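# Move sample box into freezer rack by window

## Task

Pick up the sample box on the shelved bench by the door, carry it to the freezer rack on the shelved bench by the window, and push it fully into a free slot of that rack. Fail conditions: the rack does not stay on its bench, any other box is not fully inside the rack at the end, the sample box touches the floor at any point, or the robot tips over or finishes leaning. At the end the gripper must have released the box and the robot must have backed away; anything held in place only by the robot does not count.

## Robot and tools

ROBOT. A two-wheeled base (drives forward/back and turns in place, no sideways motion) carries a lifting column with a head and two 6-joint arms, left and right, each ending in a parallel gripper. Shoulder height S = 0.90 m + column_m. Folded, the robot is 0.73 m long, 0.62 m wide, S + 0.43 m tall, with its front 0.40 m ahead of the column.

FRAMES. Base frame: origin on the floor under the column, x forward, y left, z up. left_hand and right_hand are reported in it: the point where the fingers meet (tips reach 8 mm further); the hand z axis is the finger direction, y the opening direction. base_odometry is relative to where the base started the scene, counts wheel turns only (slip counts as motion), heading positive left, -3.142 to 3.142.

execute_actions. Argument actions: a list holding one action or none (empty list = just read state and images). An action may have:
- base: exactly one of translate_m (relative drive in metres, + forward, -3 to 3) or rotate_rad (relative turn in radians, + left/counter-clockwise, -3.2 to 3.2). Offsets are counted from the base's last reported position. Moves that would need more than 8.667 s are refused.
- joints: a dictionary of absolute targets, one key per joint: column_m 0 to 0.8 m; head_tilt_rad -0.61 to 1.308 (positive looks down); left_/right_joint1_rad -2.879 to 2.879; joint2 0 to 3.141; joint3 0 to 3.019; joint4 -1.692 to 1.57; joint5 -1.57 to 1.57 (positive swings hand to robot's right); joint6 -2.094 to 2.094 (hand roll); left_/right_gripper_m 0 to 0.093 m fingertip gap, 0 closed. Joints not named may still push toward earlier targets.
- speeds: optional caps for that action only, translate_m 0.05 to 0.8 m/s, rotate_rad 0.1 to 1 rad/s (defaults are the maxima). Arms cannot be slowed.
Argument cameras: list of cam_head_left, cam_head_right, cam_left_wrist, cam_right_wrist, nav_camera or all; omitted or null gives all, [] gives none. Unknown keys or out-of-range values reject the call and nothing moves. No action lasts over 15 s.

wait(seconds 0 to 10): lets time pass with no new command and returns state and images. zoom_image(camera, region [x0,y0,x1,y1] in pixels, origin top-left, at most 504 x 504): enlarges part of that camera's latest full image. read_manual(section "licences"): licence text only. finished_scene(scene = number of the current scene): ends the scene irreversibly and reports success; do it only after releasing and backing off.

ARM GEOMETRY. With right_joint1 at 1.57 (left_joint1 at -1.57) and joints 5, 6 at 0, the arm moves in a vertical plane 0.23 m beside the column. Let a = j2 - 0.35, b = 1.05 + j2 - j3, c = b - j4 (c = 1.57 means fingers vertical down). Hand forward = 0.12 + 0.39 sin a + 0.38 cos b + 0.25 cos c; height = S + 0.39 cos a - 0.38 sin b - 0.25 sin c. Example: j2, j3, j4 = 0.93, 0.78, 0.14 gives 0.60 m ahead, 0.25 m below S. Real hands sit up to 5 cm lower and nearer (12 cm with heavy far loads); trust reported hand positions (1-3 cm error). Reach about 1 m from shoulder. Below 0.4 m height the base housing blocks hands closer than 0.45 m. Loads with fingers down: up to 2 kg out to 0.6 m ahead, 1 kg to 0.8 m. Small joint changes (under 0.03 rad, 0.08 for j2/j3) may not move anything; for gentle contact step about 0.05 rad per call from your last target.

GRIPPER. Fingers 7 cm long; body 10 cm wide, 7 cm thick; wrist camera sticks out 11 cm on one side. To grasp, command an opening smaller than the object; off_target is then expected. A reported opening staying 0.002 m or more above target means something is held.

RESULTS. base_status and joint_status per motion: done, off_target, contact_stop (base or column only), time_out, not_followed / "joint command not followed" with a cause (safety hold for arm near other arm or body; back the moved joints off by 0.05 rad or more). on_its_own: uncommanded behaviour; "held at" is a target, not a position. Compare turned_by_wheels and turned_by_imu: a gap over about 4% and 0.05 rad means collision or slip. base_tilt in degrees (forward, right). motor_effort lists wheel motors only, in percent. wheel_motors_off = 1 during overload. Joint torques and Motor temperatures are per arm joint in joint_positions order. MOTOR HOT from 85 °C; at 100 °C an OVER-TEMPERATURE FAULT drops that arm.

COLUMN. Going down, it stops (contact_stop) when a hand or held object touches something, and then refuses further descent until raised 0.2 m.

AVOID. Arms striking or pressing each other; long hard pushes by blocked arms (send current joint positions back as targets to relax, noting a loaded arm sags); base pushing about 3 s (wheel overload); after a base contact_stop, reverse 0.05 m before turning; tables between 0.30 m high and 0.26 m below S can ride over the housing into the column. Never let the box fall or touch the floor, and do not knock other boxes or the rack off the bench. Something may occasionally nudge loose objects.

Each tool is called after "Request:" as a command line: name --argument value for each argument, lists and objects as JSON in quotes; but a table of rows of numbers goes row by row, as --pt "numbers of a row", without its own name.

## Session

Request:
execute_actions --actions '[]'

Scene clock: 0.00 s.
Joint torques (N m, as the arm reports them, + toward a larger angle): no reading
Motor temperatures (°C, as the motors report them): left_arm=[26 26 28 28 26 27] | right_arm=[26 27 25 26 25 27]
base_odometry: x=+0.000 y=+0.000 heading=+0.000 (m, m, rad; odometry frame)
turned_by_wheels: +0.000 (rad since the last result)
turned_by_imu: +0.000 (rad since the last result)
base_tilt: forward=+0.6 right=-0.3 (deg)
base_status: not commanded
joint_positions: column_m=+0.554 head_tilt_rad=+0.870 left_joint1_rad=-1.541 left_joint2_rad=+0.901 left_joint3_rad=+0.396 left_joint4_rad=-0.932 left_joint5_rad=-0.040 left_joint6_rad=+0.042 left_gripper_m=+0.095 right_joint1_rad=+1.594 right_joint2_rad=+0.853 right_joint3_rad=+0.438 right_joint4_rad=-1.003 right_joint5_rad=+0.023 right_joint6_rad=-0.009 right_gripper_m=+0.095
joint_status: not commanded
wheel_motors_off: 0
motor_effort: left_wheel=+5 right_wheel=+5 (%)
left_hand: x=+0.1392 y=+0.2376 z=+1.2517 quat_wxyz=(+0.441, -0.015, -0.897, -0.017) (m; base frame)
right_hand: x=+0.1605 y=-0.2245 z=+1.2593 quat_wxyz=(+0.432, +0.018, -0.902, +0.002) (m; base frame)
pictures: cam_head_left, cam_head_right, cam_left_wrist, cam_right_wrist, nav_camera
Images, in order (width x height): cam_head_left 504x504, cam_head_right 504x504, cam_left_wrist 504x504, cam_right_wrist 504x504, nav_camera 504x504.

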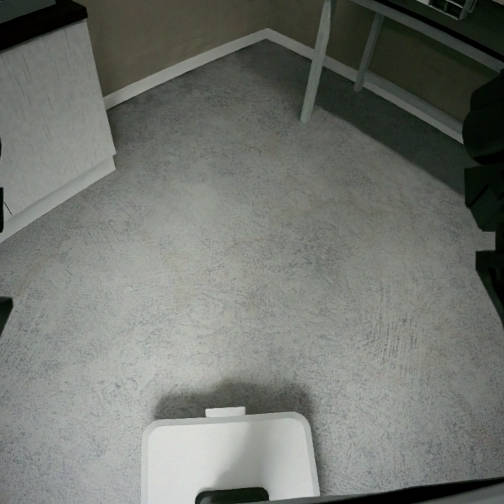

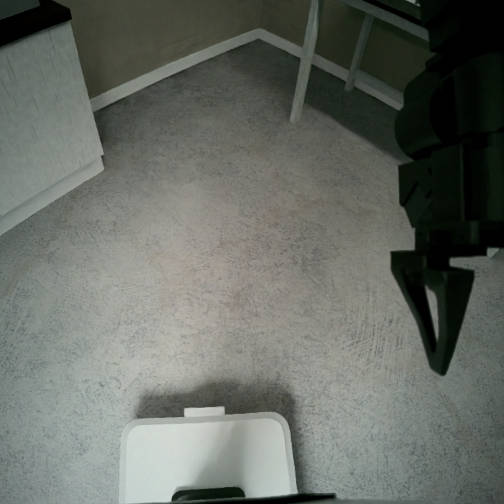

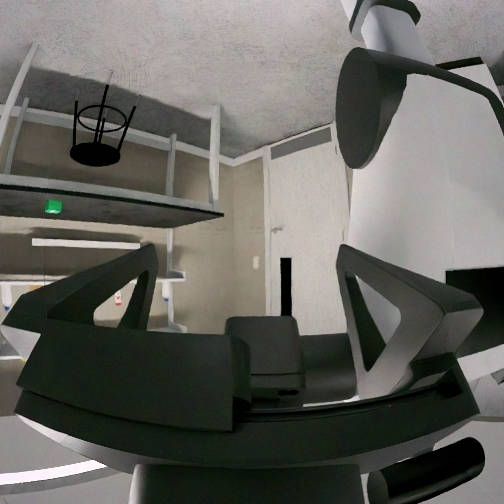

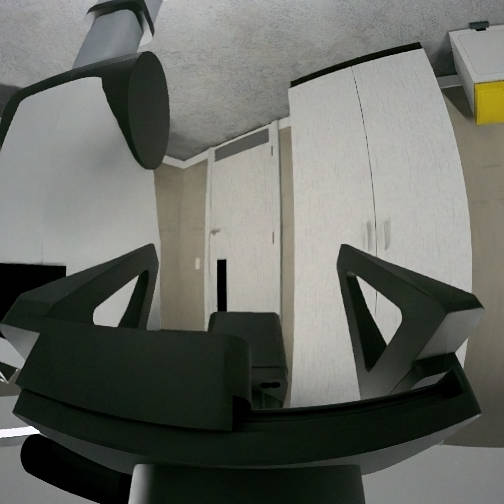

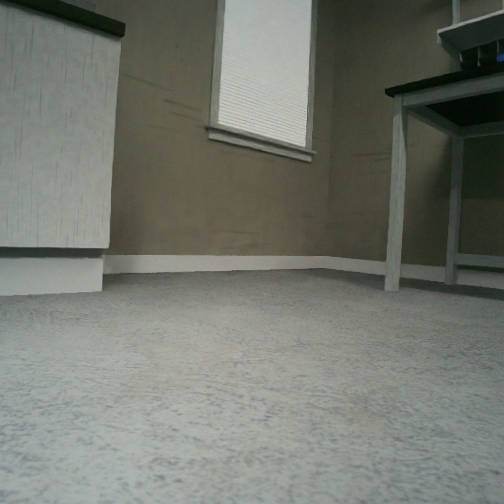

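Request:
execute_actions --actions '[{"joints": {"head_tilt_rad": 0.35}, "base": {"rotate_rad": -0.6}}]' --cameras '["cam_head_left", "cam_head_right", "nav_camera"]'

Scene clock: 2.63 s.
Joint torques (N m, as the arm reports them, + toward a larger angle): left_arm=[ 0.44 -8.4  -0.83 -1.54 -0.01  0.07] | right_arm=[ 0.81 -4.77 -0.78 -1.26  0.04 -0.04]
Motor temperatures (°C, as the motors report them): left_arm=[26 26 28 28 26 27] | right_arm=[26 28 25 26 25 27]
base_odometry: x=+0.000 y=+0.000 heading=-0.598 (m, m, rad; odometry frame)
turned_by_wheels: -0.598 (rad since the last result)
turned_by_imu: -0.592 (rad since the last result)
base_tilt: forward=+0.7 right=-0.4 (deg)
base_status: done
joint_positions: column_m=+0.554 head_tilt_rad=+0.369 left_joint1_rad=-1.541 left_joint2_rad=+0.901 left_joint3_rad=+0.396 left_joint4_rad=-0.932 left_joint5_rad=-0.040 left_joint6_rad=+0.042 left_gripper_m=+0.095 right_joint1_rad=+1.594 right_joint2_rad=+0.853 right_joint3_rad=+0.438 right_joint4_rad=-1.003 right_joint5_rad=+0.023 right_joint6_rad=-0.009 right_gripper_m=+0.095
joint_status: all done
wheel_motors_off: 0
motor_effort: left_wheel=+10(45) right_wheel=-11(45) (%)
left_hand: x=+0.1392 y=+0.2376 z=+1.2517 quat_wxyz=(+0.441, -0.015, -0.897, -0.017) (m; base frame)
right_hand: x=+0.1605 y=-0.2245 z=+1.2593 quat_wxyz=(+0.432, +0.018, -0.902, +0.002) (m; base frame)
pictures: cam_head_left, cam_head_right, nav_camera
Images, in order (width x height): cam_head_left 504x504, cam_head_right 504x504, nav_camera 504x504.

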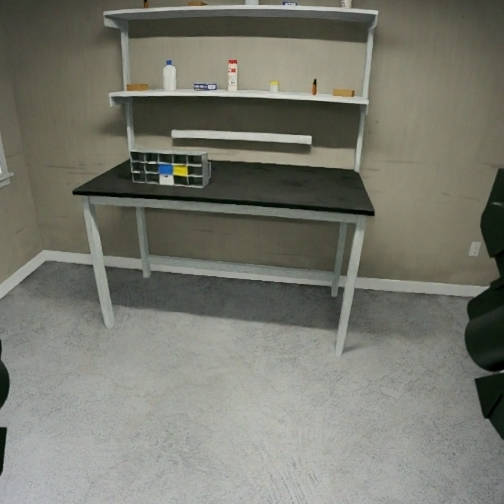

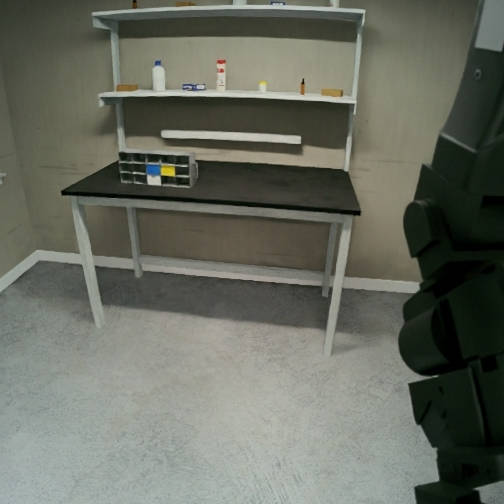

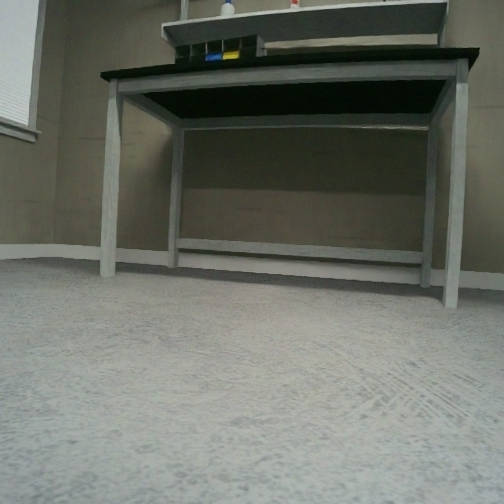

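Request:
zoom_image --camera "cam_head_left" --region '[110, 130, 230, 210]'

Region (110, 130, 230, 210) of cam_head_left's 504x504 image, scaled by 4.200, with more detail than that image has.

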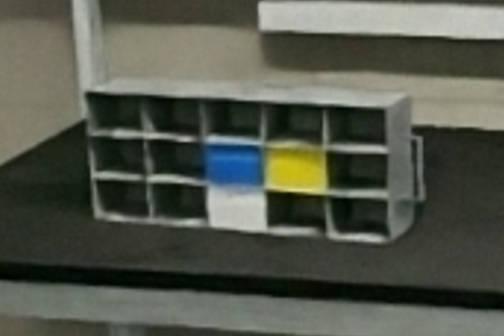

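Request:
execute_actions --actions '[{"base": {"rotate_rad": 3.0}}]' --cameras '["cam_head_left", "cam_head_right", "nav_camera"]'

Scene clock: 8.23 s.
Joint torques (N m, as the arm reports them, + toward a larger angle): left_arm=[ 0.47 -8.42 -0.74 -1.51  0.    0.07] | right_arm=[ 0.79 -4.83 -0.82 -1.26  0.04 -0.04]
Motor temperatures (°C, as the motors report them): left_arm=[26 26 28 28 26 27] | right_arm=[26 28 25 26 25 27]
base_odometry: x=+0.000 y=+0.000 heading=+2.401 (m, m, rad; odometry frame)
turned_by_wheels: +2.999 (rad since the last result)
turned_by_imu: +2.969 (rad since the last result)
base_tilt: forward=+0.7 right=-0.4 (deg)
base_status: done
joint_positions: column_m=+0.554 head_tilt_rad=+0.369 left_joint1_rad=-1.541 left_joint2_rad=+0.901 left_joint3_rad=+0.396 left_joint4_rad=-0.932 left_joint5_rad=-0.040 left_joint6_rad=+0.042 left_gripper_m=+0.095 right_joint1_rad=+1.594 right_joint2_rad=+0.853 right_joint3_rad=+0.438 right_joint4_rad=-1.003 right_joint5_rad=+0.023 right_joint6_rad=-0.009 right_gripper_m=+0.095
joint_status: not commanded
wheel_motors_off: 0
motor_effort: left_wheel=-10(40) right_wheel=+10(51) (%)
left_hand: x=+0.1392 y=+0.2376 z=+1.2517 quat_wxyz=(+0.441, -0.015, -0.897, -0.017) (m; base frame)
right_hand: x=+0.1605 y=-0.2245 z=+1.2593 quat_wxyz=(+0.432, +0.018, -0.902, +0.002) (m; base frame)
pictures: cam_head_left, cam_head_right, nav_camera
Images, in order (width x height): cam_head_left 504x504, cam_head_right 504x504, nav_camera 504x504.

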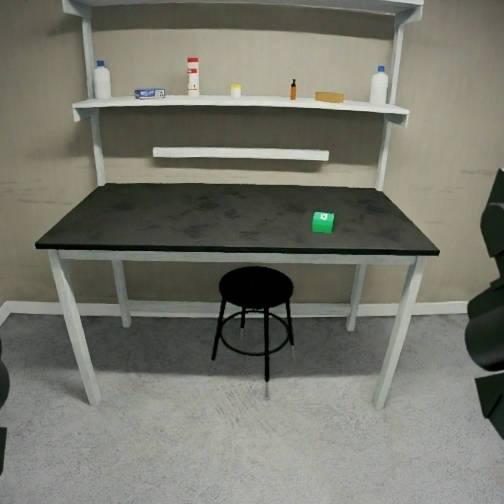

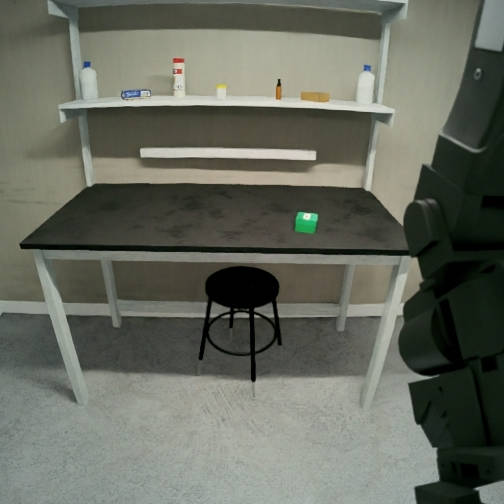

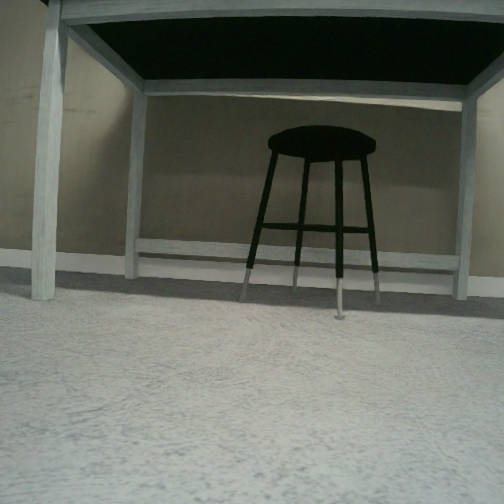

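Request:
zoom_image --camera "cam_head_left" --region '[290, 195, 360, 255]'

Region (290, 195, 360, 255) of cam_head_left's 504x504 image, scaled by 7.200, with more detail than that image has; it fills the top 432 rows of this view, and the rest is white.

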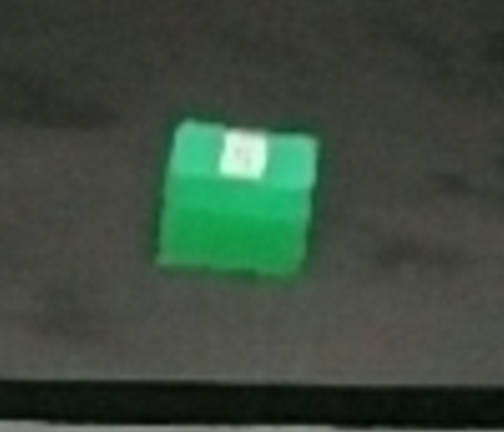

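Request:
execute_actions --actions '[{"base": {"rotate_rad": -0.13}, "joints": {"head_tilt_rad": 0.5}}]' --cameras '["cam_head_left", "nav_camera"]'

Request:
execute_actions --actions '[{"base": {"translate_m": 0.5}}]' --cameras '["cam_head_left", "cam_head_right", "nav_camera"]'

Scene clock: 16.07 s.
Joint torques (N m, as the arm reports them, + toward a larger angle): left_arm=[ 0.37 -8.61 -0.87 -1.51  0.    0.06] | right_arm=[ 0.74 -4.74 -0.79 -1.3   0.04 -0.04]
Motor temperatures (°C, as the motors report them): left_arm=[26 26 28 28 26 27] | right_arm=[26 28 25 26 25 27]
base_odometry: x=+0.000 y=+0.000 heading=+2.272 (m, m, rad; odometry frame)
turned_by_wheels: -0.128 (rad since the last result)
turned_by_imu: -0.129 (rad since the last result)
base_tilt: forward=+0.7 right=-0.4 (deg)
base_status: done
joint_positions: column_m=+0.554 head_tilt_rad=+0.504 left_joint1_rad=-1.541 left_joint2_rad=+0.901 left_joint3_rad=+0.396 left_joint4_rad=-0.932 left_joint5_rad=-0.040 left_joint6_rad=+0.042 left_gripper_m=+0.095 right_joint1_rad=+1.594 right_joint2_rad=+0.853 right_joint3_rad=+0.438 right_joint4_rad=-1.003 right_joint5_rad=+0.023 right_joint6_rad=-0.009 right_gripper_m=+0.095
joint_status: all done
wheel_motors_off: 0
motor_effort: left_wheel=+10(27) right_wheel=-11(27) (%)
left_hand: x=+0.1392 y=+0.2376 z=+1.2517 quat_wxyz=(+0.441, -0.015, -0.897, -0.017) (m; base frame)
right_hand: x=+0.1605 y=-0.2245 z=+1.2593 quat_wxyz=(+0.432, +0.018, -0.902, +0.002) (m; base frame)
pictures: cam_head_left, nav_camera
Images, in order (width x height): cam_head_left 504x504, nav_camera 504x504.

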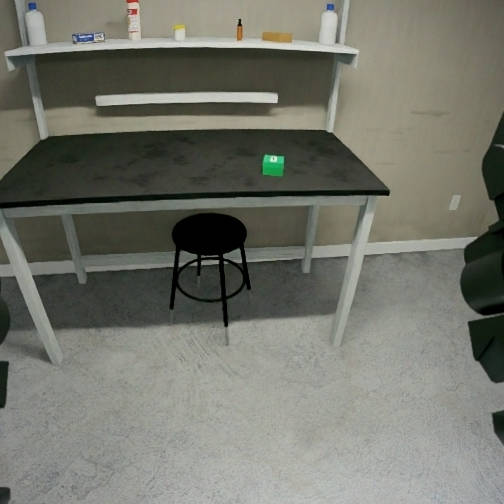

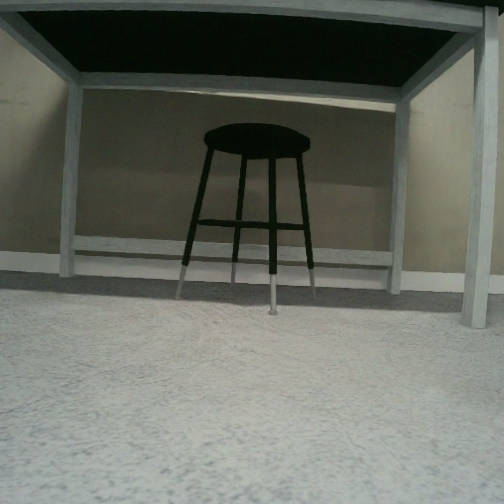

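Scene clock: 18.53 s.
Joint torques (N m, as the arm reports them, + toward a larger angle): left_arm=[ 0.5  -8.33 -0.96 -1.58  0.    0.07] | right_arm=[ 0.77 -5.25 -1.08 -1.3   0.04 -0.04]
Motor temperatures (°C, as the motors report them): left_arm=[26 26 28 28 26 27] | right_arm=[26 28 25 26 25 27]
base_odometry: x=-0.323 y=+0.382 heading=+2.274 (m, m, rad; odometry frame)
turned_by_wheels: +0.001 (rad since the last result)
turned_by_imu: -0.001 (rad since the last result)
base_tilt: forward=+0.7 right=-0.4 (deg)
base_status: done
joint_positions: column_m=+0.554 head_tilt_rad=+0.504 left_joint1_rad=-1.541 left_joint2_rad=+0.901 left_joint3_rad=+0.398 left_joint4_rad=-0.932 left_joint5_rad=-0.040 left_joint6_rad=+0.042 left_gripper_m=+0.095 right_joint1_rad=+1.594 right_joint2_rad=+0.853 right_joint3_rad=+0.440 right_joint4_rad=-1.003 right_joint5_rad=+0.023 right_joint6_rad=-0.009 right_gripper_m=+0.095
joint_status: not commanded
wheel_motors_off: 0
motor_effort: left_wheel=+1(89) right_wheel=-1(63) (%)
left_hand: x=+0.1402 y=+0.2376 z=+1.2513 quat_wxyz=(+0.440, -0.015, -0.897, -0.017) (m; base frame)
right_hand: x=+0.1614 y=-0.2245 z=+1.2590 quat_wxyz=(+0.432, +0.018, -0.902, +0.002) (m; base frame)
pictures: cam_head_left, cam_head_right, nav_camera
Images, in order (width x height): cam_head_left 504x504, cam_head_right 504x504, nav_camera 504x504.

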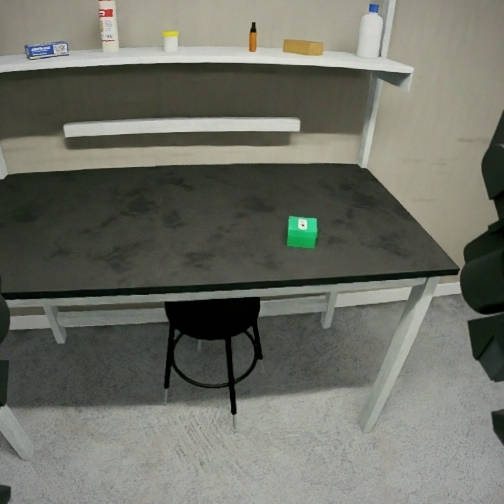

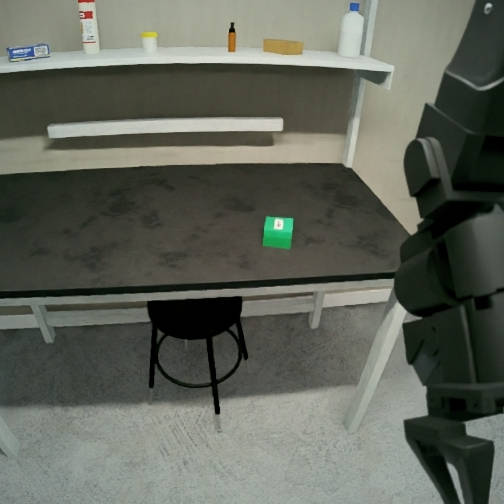

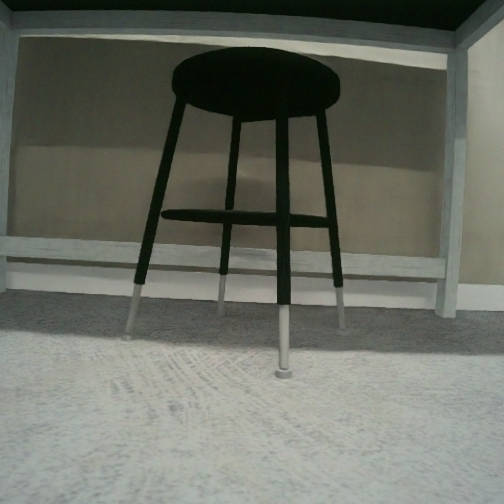

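Request:
execute_actions --actions '[{"joints": {"right_joint1_rad": 1.57, "right_joint2_rad": 1.25, "right_joint3_rad": 1.10, "right_joint4_rad": 0.5, "right_joint5_rad": 0.0, "right_joint6_rad": 0.0, "right_gripper_m": 0.093, "column_m": 0.42, "head_tilt_rad": 0.55}}]' --cameras '["cam_head_left", "cam_head_right", "cam_right_wrist"]'

Scene clock: 25.77 s.
Joint torques (N m, as the arm reports them, + toward a larger angle): left_arm=[ 0.44 -8.48 -1.02 -1.45 -0.01  0.07] | right_arm=[  0.34 -14.26   4.58   1.75  -0.12   0.  ]
Motor temperatures (°C, as the motors report them): left_arm=[26 26 28 28 26 27] | right_arm=[26 28 26 26 25 27]
base_odometry: x=-0.323 y=+0.382 heading=+2.274 (m, m, rad; odometry frame)
turned_by_wheels: +0.000 (rad since the last result)
turned_by_imu: -0.001 (rad since the last result)
base_tilt: forward=+0.7 right=-0.3 (deg)
base_status: not commanded
joint_positions: column_m=+0.420 head_tilt_rad=+0.554 left_joint1_rad=-1.541 left_joint2_rad=+0.901 left_joint3_rad=+0.398 left_joint4_rad=-0.932 left_joint5_rad=-0.040 left_joint6_rad=+0.042 left_gripper_m=+0.095 right_joint1_rad=+1.575 right_joint2_rad=+1.254 right_joint3_rad=+1.102 right_joint4_rad=+0.484 right_joint5_rad=+0.004 right_joint6_rad=-0.004 right_gripper_m=+0.093
joint_status: all done
wheel_motors_off: 0
motor_effort: left_wheel=+4(3) right_wheel=-3(6) (%)
left_hand: x=+0.1402 y=+0.2376 z=+1.1172 quat_wxyz=(+0.440, -0.015, -0.897, -0.017) (m; base frame)
right_hand: x=+0.7515 y=-0.2238 z=+1.0416 quat_wxyz=(-0.415, +0.001, -0.910, +0.001) (m; base frame)
pictures: cam_head_left, cam_head_right, cam_right_wrist
Images, in order (width x height): cam_head_left 504x504, cam_head_right 504x504, cam_right_wrist 504x504.

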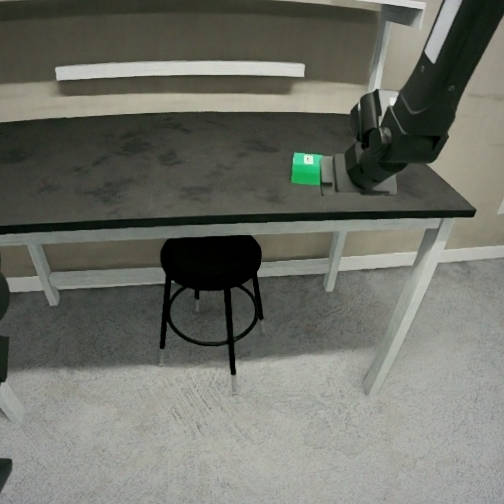

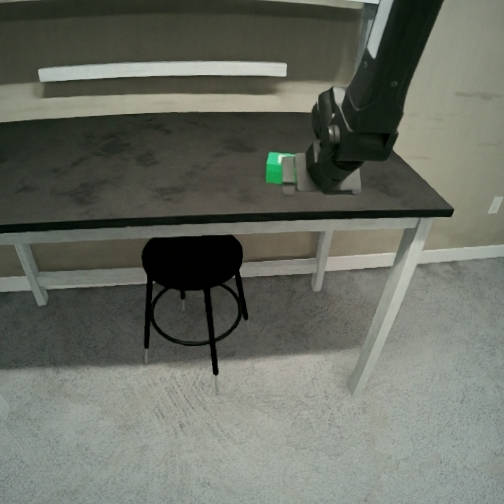

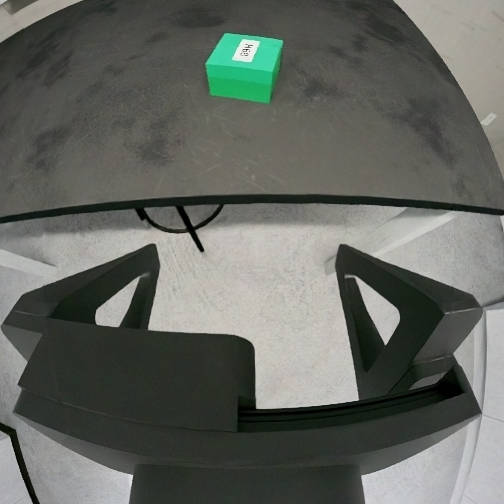

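Request:
zoom_image --camera "cam_right_wrist" --region '[180, 10, 320, 130]'

Region (180, 10, 320, 130) of cam_right_wrist's 504x504 image, scaled by 3.600, with more detail than that image has; it fills the top 432 rows of this view, and the rest is white.

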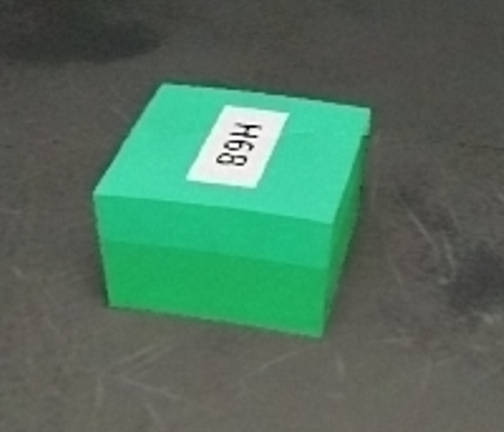

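Request:
execute_actions --actions '[{"joints": {"right_joint1_rad": 1.665, "right_joint5_rad": 0.27, "right_joint6_rad": 0.13, "head_tilt_rad": 0.65}, "base": {"translate_m": 0.25}, "speeds": {"translate_m": 0.3}}]' --cameras '["cam_head_left", "cam_right_wrist"]'

Scene clock: 35.70 s.
Joint torques (N m, as the arm reports them, + toward a larger angle): left_arm=[ 0.46 -8.66 -0.88 -1.48  0.    0.08] | right_arm=[  0.95 -14.33   4.55   1.77   0.25   0.03]
Motor temperatures (°C, as the motors report them): left_arm=[26 26 28 28 26 27] | right_arm=[26 29 26 26 25 27]
base_odometry: x=-0.485 y=+0.572 heading=+2.275 (m, m, rad; odometry frame)
turned_by_wheels: +0.001 (rad since the last result)
turned_by_imu: +0.000 (rad since the last result)
base_tilt: forward=+0.6 right=-0.4 (deg)
base_status: done
joint_positions: column_m=+0.420 head_tilt_rad=+0.653 left_joint1_rad=-1.541 left_joint2_rad=+0.901 left_joint3_rad=+0.396 left_joint4_rad=-0.932 left_joint5_rad=-0.040 left_joint6_rad=+0.042 left_gripper_m=+0.095 right_joint1_rad=+1.672 right_joint2_rad=+1.254 right_joint3_rad=+1.100 right_joint4_rad=+0.484 right_joint5_rad=+0.266 right_joint6_rad=+0.122 right_gripper_m=+0.093
joint_status: all done
wheel_motors_off: 0
motor_effort: left_wheel=+0(37) right_wheel=-1(44) (%)
left_hand: x=+0.1392 y=+0.2376 z=+1.1176 quat_wxyz=(+0.441, -0.015, -0.897, -0.017) (m; base frame)
right_hand: x=+0.7470 y=-0.2125 z=+1.0436 quat_wxyz=(-0.414, -0.105, -0.903, +0.046) (m; base frame)
pictures: cam_head_left, cam_right_wrist
Images, in order (width x height): cam_head_left 504x504, cam_right_wrist 504x504.

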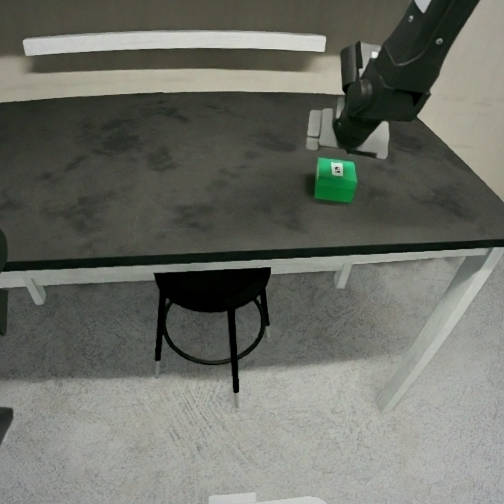

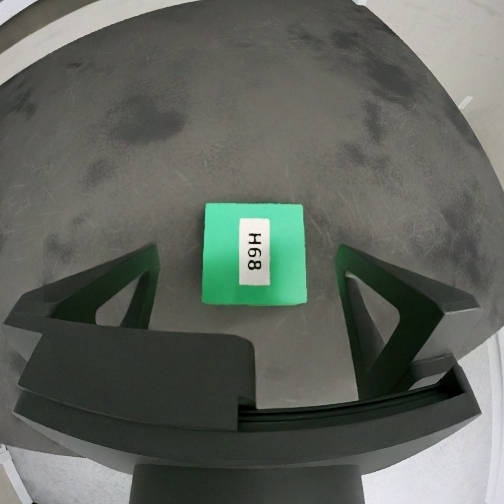

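Request:
execute_actions --actions '[{"joints": {"column_m": 0.365}}]' --cameras '["cam_head_left", "cam_right_wrist"]'

Scene clock: 38.10 s.
Joint torques (N m, as the arm reports them, + toward a larger angle): left_arm=[ 0.33 -8.48 -0.71 -1.51 -0.01  0.06] | right_arm=[  0.88 -13.91   4.59   1.75   0.24   0.04]
Motor temperatures (°C, as the motors report them): left_arm=[26 26 28 28 26 27] | right_arm=[26 29 26 26 25 27]
base_odometry: x=-0.485 y=+0.572 heading=+2.275 (m, m, rad; odometry frame)
turned_by_wheels: +0.000 (rad since the last result)
turned_by_imu: +0.000 (rad since the last result)
base_tilt: forward=+0.6 right=-0.4 (deg)
base_status: not commanded
joint_positions: column_m=+0.365 head_tilt_rad=+0.653 left_joint1_rad=-1.541 left_joint2_rad=+0.901 left_joint3_rad=+0.396 left_joint4_rad=-0.932 left_joint5_rad=-0.040 left_joint6_rad=+0.042 left_gripper_m=+0.095 right_joint1_rad=+1.672 right_joint2_rad=+1.254 right_joint3_rad=+1.100 right_joint4_rad=+0.484 right_joint5_rad=+0.266 right_joint6_rad=+0.122 right_gripper_m=+0.093
joint_status: all done
wheel_motors_off: 0
motor_effort: left_wheel=+2(2) right_wheel=-2(2) (%)
left_hand: x=+0.1392 y=+0.2376 z=+1.0626 quat_wxyz=(+0.441, -0.015, -0.897, -0.017) (m; base frame)
right_hand: x=+0.7470 y=-0.2125 z=+0.9886 quat_wxyz=(-0.414, -0.105, -0.903, +0.046) (m; base frame)
pictures: cam_head_left, cam_right_wrist
Images, in order (width x height): cam_head_left 504x504, cam_right_wrist 504x504.

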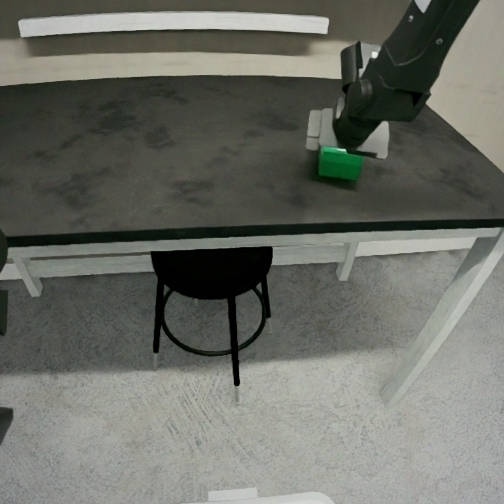

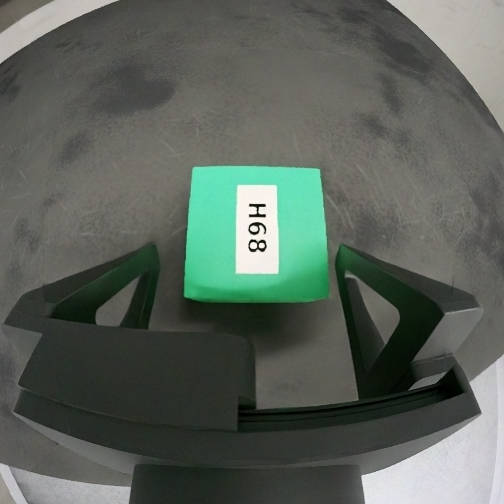

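Request:
execute_actions --actions '[{"base": {"rotate_rad": -0.007}, "speeds": {"rotate_rad": 0.1}}]' --cameras '["cam_right_wrist"]'

Scene clock: 39.70 s.
Joint torques (N m, as the arm reports them, + toward a larger angle): left_arm=[ 0.36 -8.42 -0.7  -1.51 -0.01  0.07] | right_arm=[  0.82 -14.64   4.58   1.7    0.24   0.04]
Motor temperatures (°C, as the motors report them): left_arm=[26 26 28 28 26 27] | right_arm=[26 29 26 26 25 27]
base_odometry: x=-0.485 y=+0.572 heading=+2.271 (m, m, rad; odometry frame)
turned_by_wheels: -0.004 (rad since the last result)
turned_by_imu: -0.004 (rad since the last result)
base_tilt: forward=+0.7 right=-0.4 (deg)
base_status: done
joint_positions: column_m=+0.365 head_tilt_rad=+0.653 left_joint1_rad=-1.541 left_joint2_rad=+0.901 left_joint3_rad=+0.396 left_joint4_rad=-0.932 left_joint5_rad=-0.040 left_joint6_rad=+0.042 left_gripper_m=+0.095 right_joint1_rad=+1.668 right_joint2_rad=+1.254 right_joint3_rad=+1.100 right_joint4_rad=+0.484 right_joint5_rad=+0.266 right_joint6_rad=+0.122 right_gripper_m=+0.093
joint_status: not commanded
wheel_motors_off: 0
motor_effort: left_wheel=+1(54) right_wheel=-1(49) (%)
left_hand: x=+0.1392 y=+0.2376 z=+1.0626 quat_wxyz=(+0.441, -0.015, -0.897, -0.017) (m; base frame)
right_hand: x=+0.7470 y=-0.2147 z=+0.9886 quat_wxyz=(-0.414, -0.105, -0.903, +0.047) (m; base frame)
pictures: cam_right_wrist
Images, in order (width x height): cam_right_wrist 504x504.

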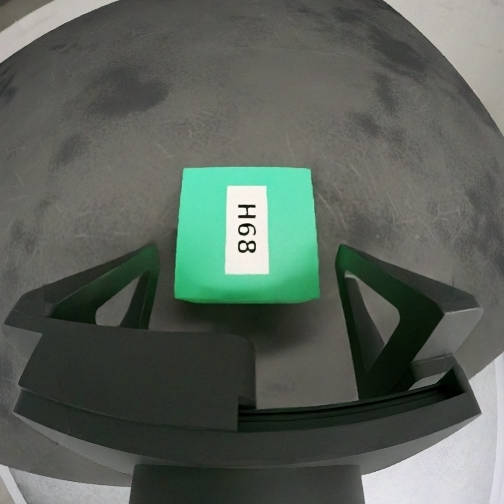

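Request:
execute_actions --actions '[{"joints": {"column_m": 0.322}}]' --cameras '["cam_head_left", "cam_right_wrist"]'

Scene clock: 41.30 s.
Joint torques (N m, as the arm reports them, + toward a larger angle): left_arm=[ 0.44 -8.11 -0.7  -1.5  -0.02  0.06] | right_arm=[  1.12 -14.45   4.63   1.69   0.24   0.04]
Motor temperatures (°C, as the motors report them): left_arm=[26 26 28 28 26 27] | right_arm=[26 29 26 26 25 27]
base_odometry: x=-0.485 y=+0.572 heading=+2.271 (m, m, rad; odometry frame)
turned_by_wheels: +0.000 (rad since the last result)
turned_by_imu: +0.000 (rad since the last result)
base_tilt: forward=+0.6 right=-0.3 (deg)
base_status: not commanded
joint_positions: column_m=+0.322 head_tilt_rad=+0.653 left_joint1_rad=-1.541 left_joint2_rad=+0.901 left_joint3_rad=+0.396 left_joint4_rad=-0.932 left_joint5_rad=-0.040 left_joint6_rad=+0.042 left_gripper_m=+0.095 right_joint1_rad=+1.668 right_joint2_rad=+1.254 right_joint3_rad=+1.100 right_joint4_rad=+0.484 right_joint5_rad=+0.266 right_joint6_rad=+0.122 right_gripper_m=+0.093
joint_status: all done
wheel_motors_off: 0
motor_effort: left_wheel=+3(2) right_wheel=-3(3) (%)
left_hand: x=+0.1392 y=+0.2376 z=+1.0196 quat_wxyz=(+0.441, -0.015, -0.897, -0.017) (m; base frame)
right_hand: x=+0.7470 y=-0.2147 z=+0.9456 quat_wxyz=(-0.414, -0.105, -0.903, +0.047) (m; base frame)
pictures: cam_head_left, cam_right_wrist
Images, in order (width x height): cam_head_left 504x504, cam_right_wrist 504x504.

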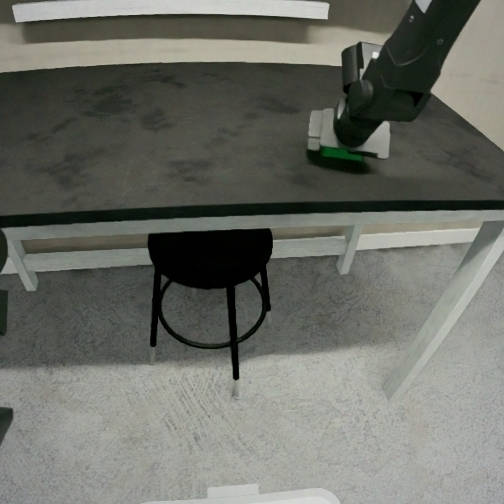

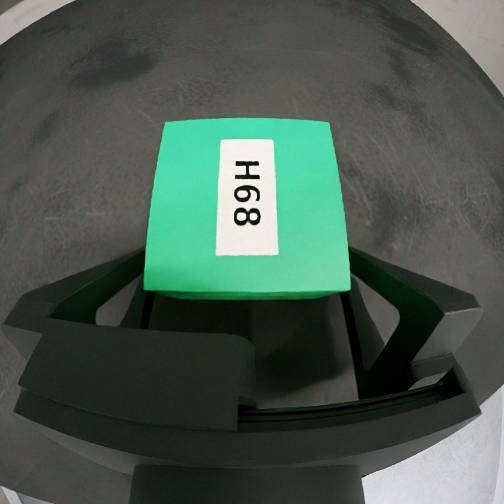

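Request:
execute_actions --actions '[{"base": {"translate_m": 0.008}, "speeds": {"translate_m": 0.05}}]' --cameras '["cam_right_wrist"]'

Request:
execute_actions --actions '[{"joints": {"right_gripper_m": 0.05}}]' --cameras '["cam_right_wrist"]'

Scene clock: 42.97 s.
Joint torques (N m, as the arm reports them, + toward a larger angle): left_arm=[ 0.26 -8.   -0.68 -1.42 -0.02  0.08] | right_arm=[  1.1  -14.18   4.65   1.72   0.23   0.03]
Motor temperatures (°C, as the motors report them): left_arm=[26 26 28 28 26 27] | right_arm=[26 29 26 26 25 27]
base_odometry: x=-0.490 y=+0.579 heading=+2.271 (m, m, rad; odometry frame)
turned_by_wheels: +0.000 (rad since the last result)
turned_by_imu: -0.001 (rad since the last result)
base_tilt: forward=+0.7 right=-0.4 (deg)
base_status: done
joint_positions: column_m=+0.322 head_tilt_rad=+0.654 left_joint1_rad=-1.541 left_joint2_rad=+0.901 left_joint3_rad=+0.395 left_joint4_rad=-0.932 left_joint5_rad=-0.040 left_joint6_rad=+0.042 left_gripper_m=+0.095 right_joint1_rad=+1.668 right_joint2_rad=+1.254 right_joint3_rad=+1.100 right_joint4_rad=+0.484 right_joint5_rad=+0.266 right_joint6_rad=+0.122 right_gripper_m=+0.093
joint_status: not commanded
wheel_motors_off: 0
motor_effort: left_wheel=+0(34) right_wheel=+0(30) (%)
left_hand: x=+0.1386 y=+0.2375 z=+1.0198 quat_wxyz=(+0.442, -0.015, -0.897, -0.017) (m; base frame)
right_hand: x=+0.7466 y=-0.2147 z=+0.9453 quat_wxyz=(-0.414, -0.105, -0.903, +0.048) (m; base frame)
pictures: cam_right_wrist
Images, in order (width x height): cam_right_wrist 504x504.

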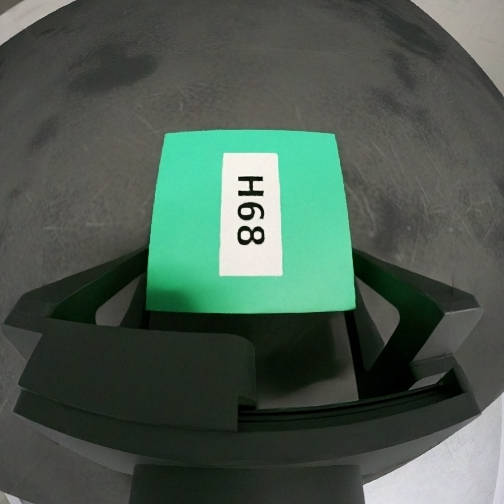

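Scene clock: 43.53 s.
Joint torques (N m, as the arm reports them, + toward a larger angle): left_arm=[ 0.53 -8.62 -0.51 -1.56 -0.02  0.08] | right_arm=[  1.13 -14.21   4.66   1.73   0.21   0.03]
Motor temperatures (°C, as the motors report them): left_arm=[26 26 28 28 26 27] | right_arm=[26 29 26 26 25 27]
base_odometry: x=-0.490 y=+0.579 heading=+2.271 (m, m, rad; odometry frame)
turned_by_wheels: +0.000 (rad since the last result)
turned_by_imu: +0.000 (rad since the last result)
base_tilt: forward=+0.6 right=-0.3 (deg)
base_status: not commanded
joint_positions: column_m=+0.322 head_tilt_rad=+0.654 left_joint1_rad=-1.541 left_joint2_rad=+0.901 left_joint3_rad=+0.395 left_joint4_rad=-0.932 left_joint5_rad=-0.040 left_joint6_rad=+0.042 left_gripper_m=+0.095 right_joint1_rad=+1.668 right_joint2_rad=+1.254 right_joint3_rad=+1.100 right_joint4_rad=+0.484 right_joint5_rad=+0.267 right_joint6_rad=+0.122 right_gripper_m=+0.075
joint_status: right_gripper_m off_target (ended at +0.075, target +0.050)
wheel_motors_off: 0
motor_effort: left_wheel=+0(0) right_wheel=+2(2) (%)
left_hand: x=+0.1386 y=+0.2375 z=+1.0198 quat_wxyz=(+0.442, -0.015, -0.897, -0.017) (m; base frame)
right_hand: x=+0.7466 y=-0.2149 z=+0.9453 quat_wxyz=(-0.414, -0.106, -0.903, +0.048) (m; base frame)
pictures: cam_right_wrist
Images, in order (width x height): cam_right_wrist 504x504.

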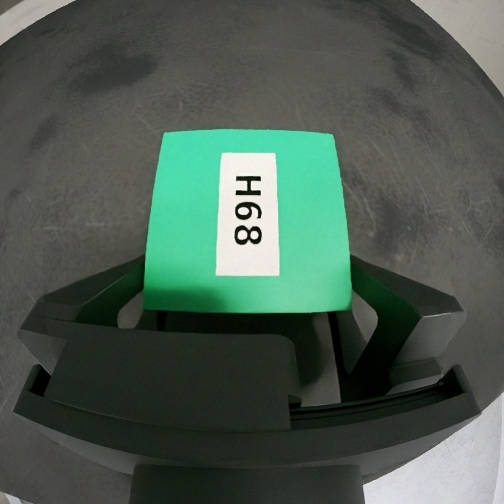

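Request:
execute_actions --actions '[{"joints": {"column_m": 0.40}}]' --cameras '["cam_head_left", "cam_right_wrist"]'

Scene clock: 45.50 s.
Joint torques (N m, as the arm reports them, + toward a larger angle): left_arm=[ 0.31 -8.72 -0.8  -1.49 -0.02  0.08] | right_arm=[  1.12 -14.05   4.65   1.73   0.21   0.03]
Motor temperatures (°C, as the motors report them): left_arm=[26 26 28 28 26 27] | right_arm=[26 29 26 26 25 27]
base_odometry: x=-0.490 y=+0.579 heading=+2.271 (m, m, rad; odometry frame)
turned_by_wheels: +0.000 (rad since the last result)
turned_by_imu: +0.000 (rad since the last result)
base_tilt: forward=+0.7 right=-0.4 (deg)
base_status: not commanded
joint_positions: column_m=+0.400 head_tilt_rad=+0.654 left_joint1_rad=-1.541 left_joint2_rad=+0.901 left_joint3_rad=+0.395 left_joint4_rad=-0.932 left_joint5_rad=-0.040 left_joint6_rad=+0.042 left_gripper_m=+0.095 right_joint1_rad=+1.668 right_joint2_rad=+1.254 right_joint3_rad=+1.100 right_joint4_rad=+0.484 right_joint5_rad=+0.267 right_joint6_rad=+0.122 right_gripper_m=+0.075
joint_status: all done
wheel_motors_off: 0
motor_effort: left_wheel=-1(1) right_wheel=+0(3) (%)
left_hand: x=+0.1386 y=+0.2375 z=+1.0977 quat_wxyz=(+0.442, -0.015, -0.897, -0.017) (m; base frame)
right_hand: x=+0.7466 y=-0.2149 z=+1.0232 quat_wxyz=(-0.414, -0.106, -0.903, +0.048) (m; base frame)
pictures: cam_head_left, cam_right_wrist
Images, in order (width x height): cam_head_left 504x504, cam_right_wrist 504x504.

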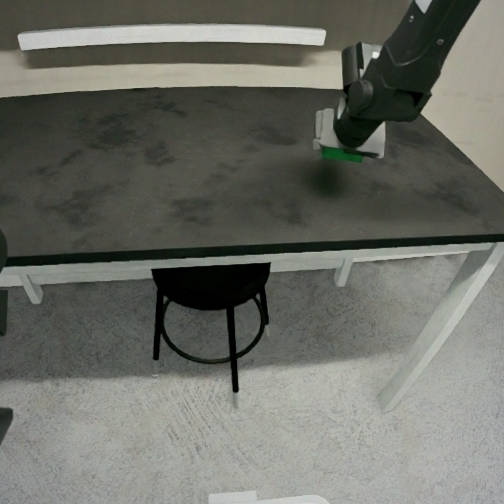

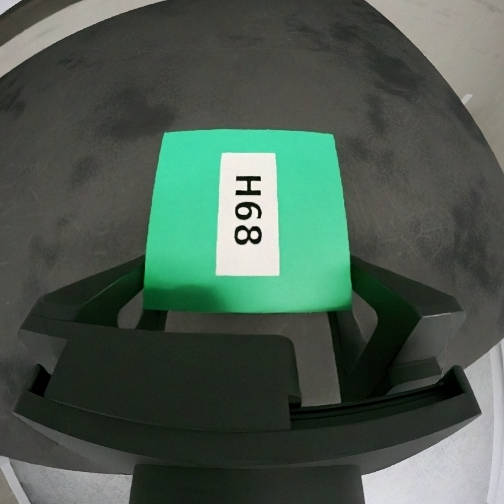

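Request:
execute_actions --actions '[{"joints": {"right_joint1_rad": 1.57, "right_joint5_rad": 0.0, "right_joint6_rad": 0.0, "head_tilt_rad": 0.45, "column_m": 0.45}, "base": {"rotate_rad": -2.6}, "speeds": {"rotate_rad": 0.8}}]' --cameras '["cam_head_left", "cam_right_wrist", "nav_camera"]'

Scene clock: 56.43 s.
Joint torques (N m, as the arm reports them, + toward a larger angle): left_arm=[ 0.36 -8.44 -0.68 -1.51  0.    0.07] | right_arm=[  0.68 -14.13   4.84   1.72  -0.04  -0.1 ]
Motor temperatures (°C, as the motors report them): left_arm=[26 26 28 28 26 27] | right_arm=[26 30 26 26 25 28]
base_odometry: x=-0.490 y=+0.579 heading=-0.327 (m, m, rad; odometry frame)
turned_by_wheels: -2.598 (rad since the last result)
turned_by_imu: -2.578 (rad since the last result)
base_tilt: forward=+0.7 right=-0.4 (deg)
base_status: done
joint_positions: column_m=+0.450 head_tilt_rad=+0.468 left_joint1_rad=-1.541 left_joint2_rad=+0.901 left_joint3_rad=+0.395 left_joint4_rad=-0.932 left_joint5_rad=-0.040 left_joint6_rad=+0.042 left_gripper_m=+0.095 right_joint1_rad=+1.569 right_joint2_rad=+1.254 right_joint3_rad=+1.100 right_joint4_rad=+0.484 right_joint5_rad=+0.002 right_joint6_rad=+0.007 right_gripper_m=+0.075
joint_status: all done
wheel_motors_off: 0
motor_effort: left_wheel=+10(67) right_wheel=-10(75) (%)
left_hand: x=+0.1386 y=+0.2375 z=+1.1477 quat_wxyz=(+0.442, -0.015, -0.897, -0.017) (m; base frame)
right_hand: x=+0.7503 y=-0.2270 z=+1.0707 quat_wxyz=(-0.414, -0.004, -0.910, +0.001) (m; base frame)
pictures: cam_head_left, cam_right_wrist, nav_camera
Images, in order (width x height): cam_head_left 504x504, cam_right_wrist 504x504, nav_camera 504x504.

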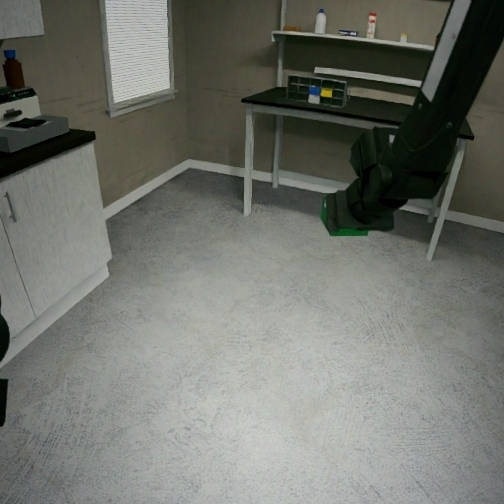

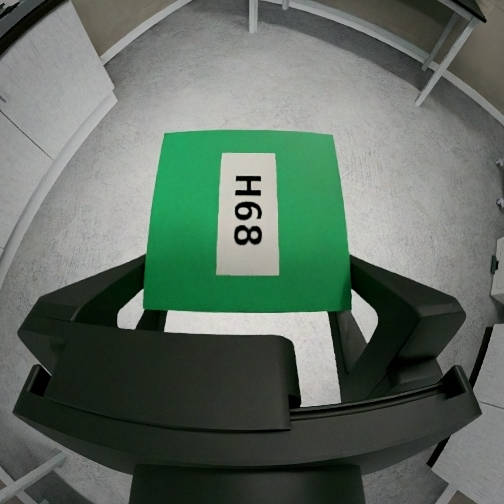

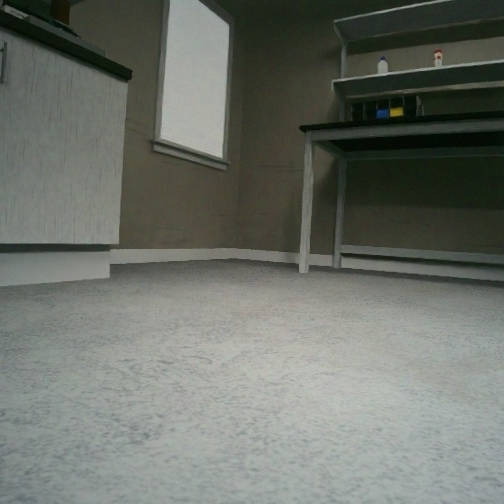

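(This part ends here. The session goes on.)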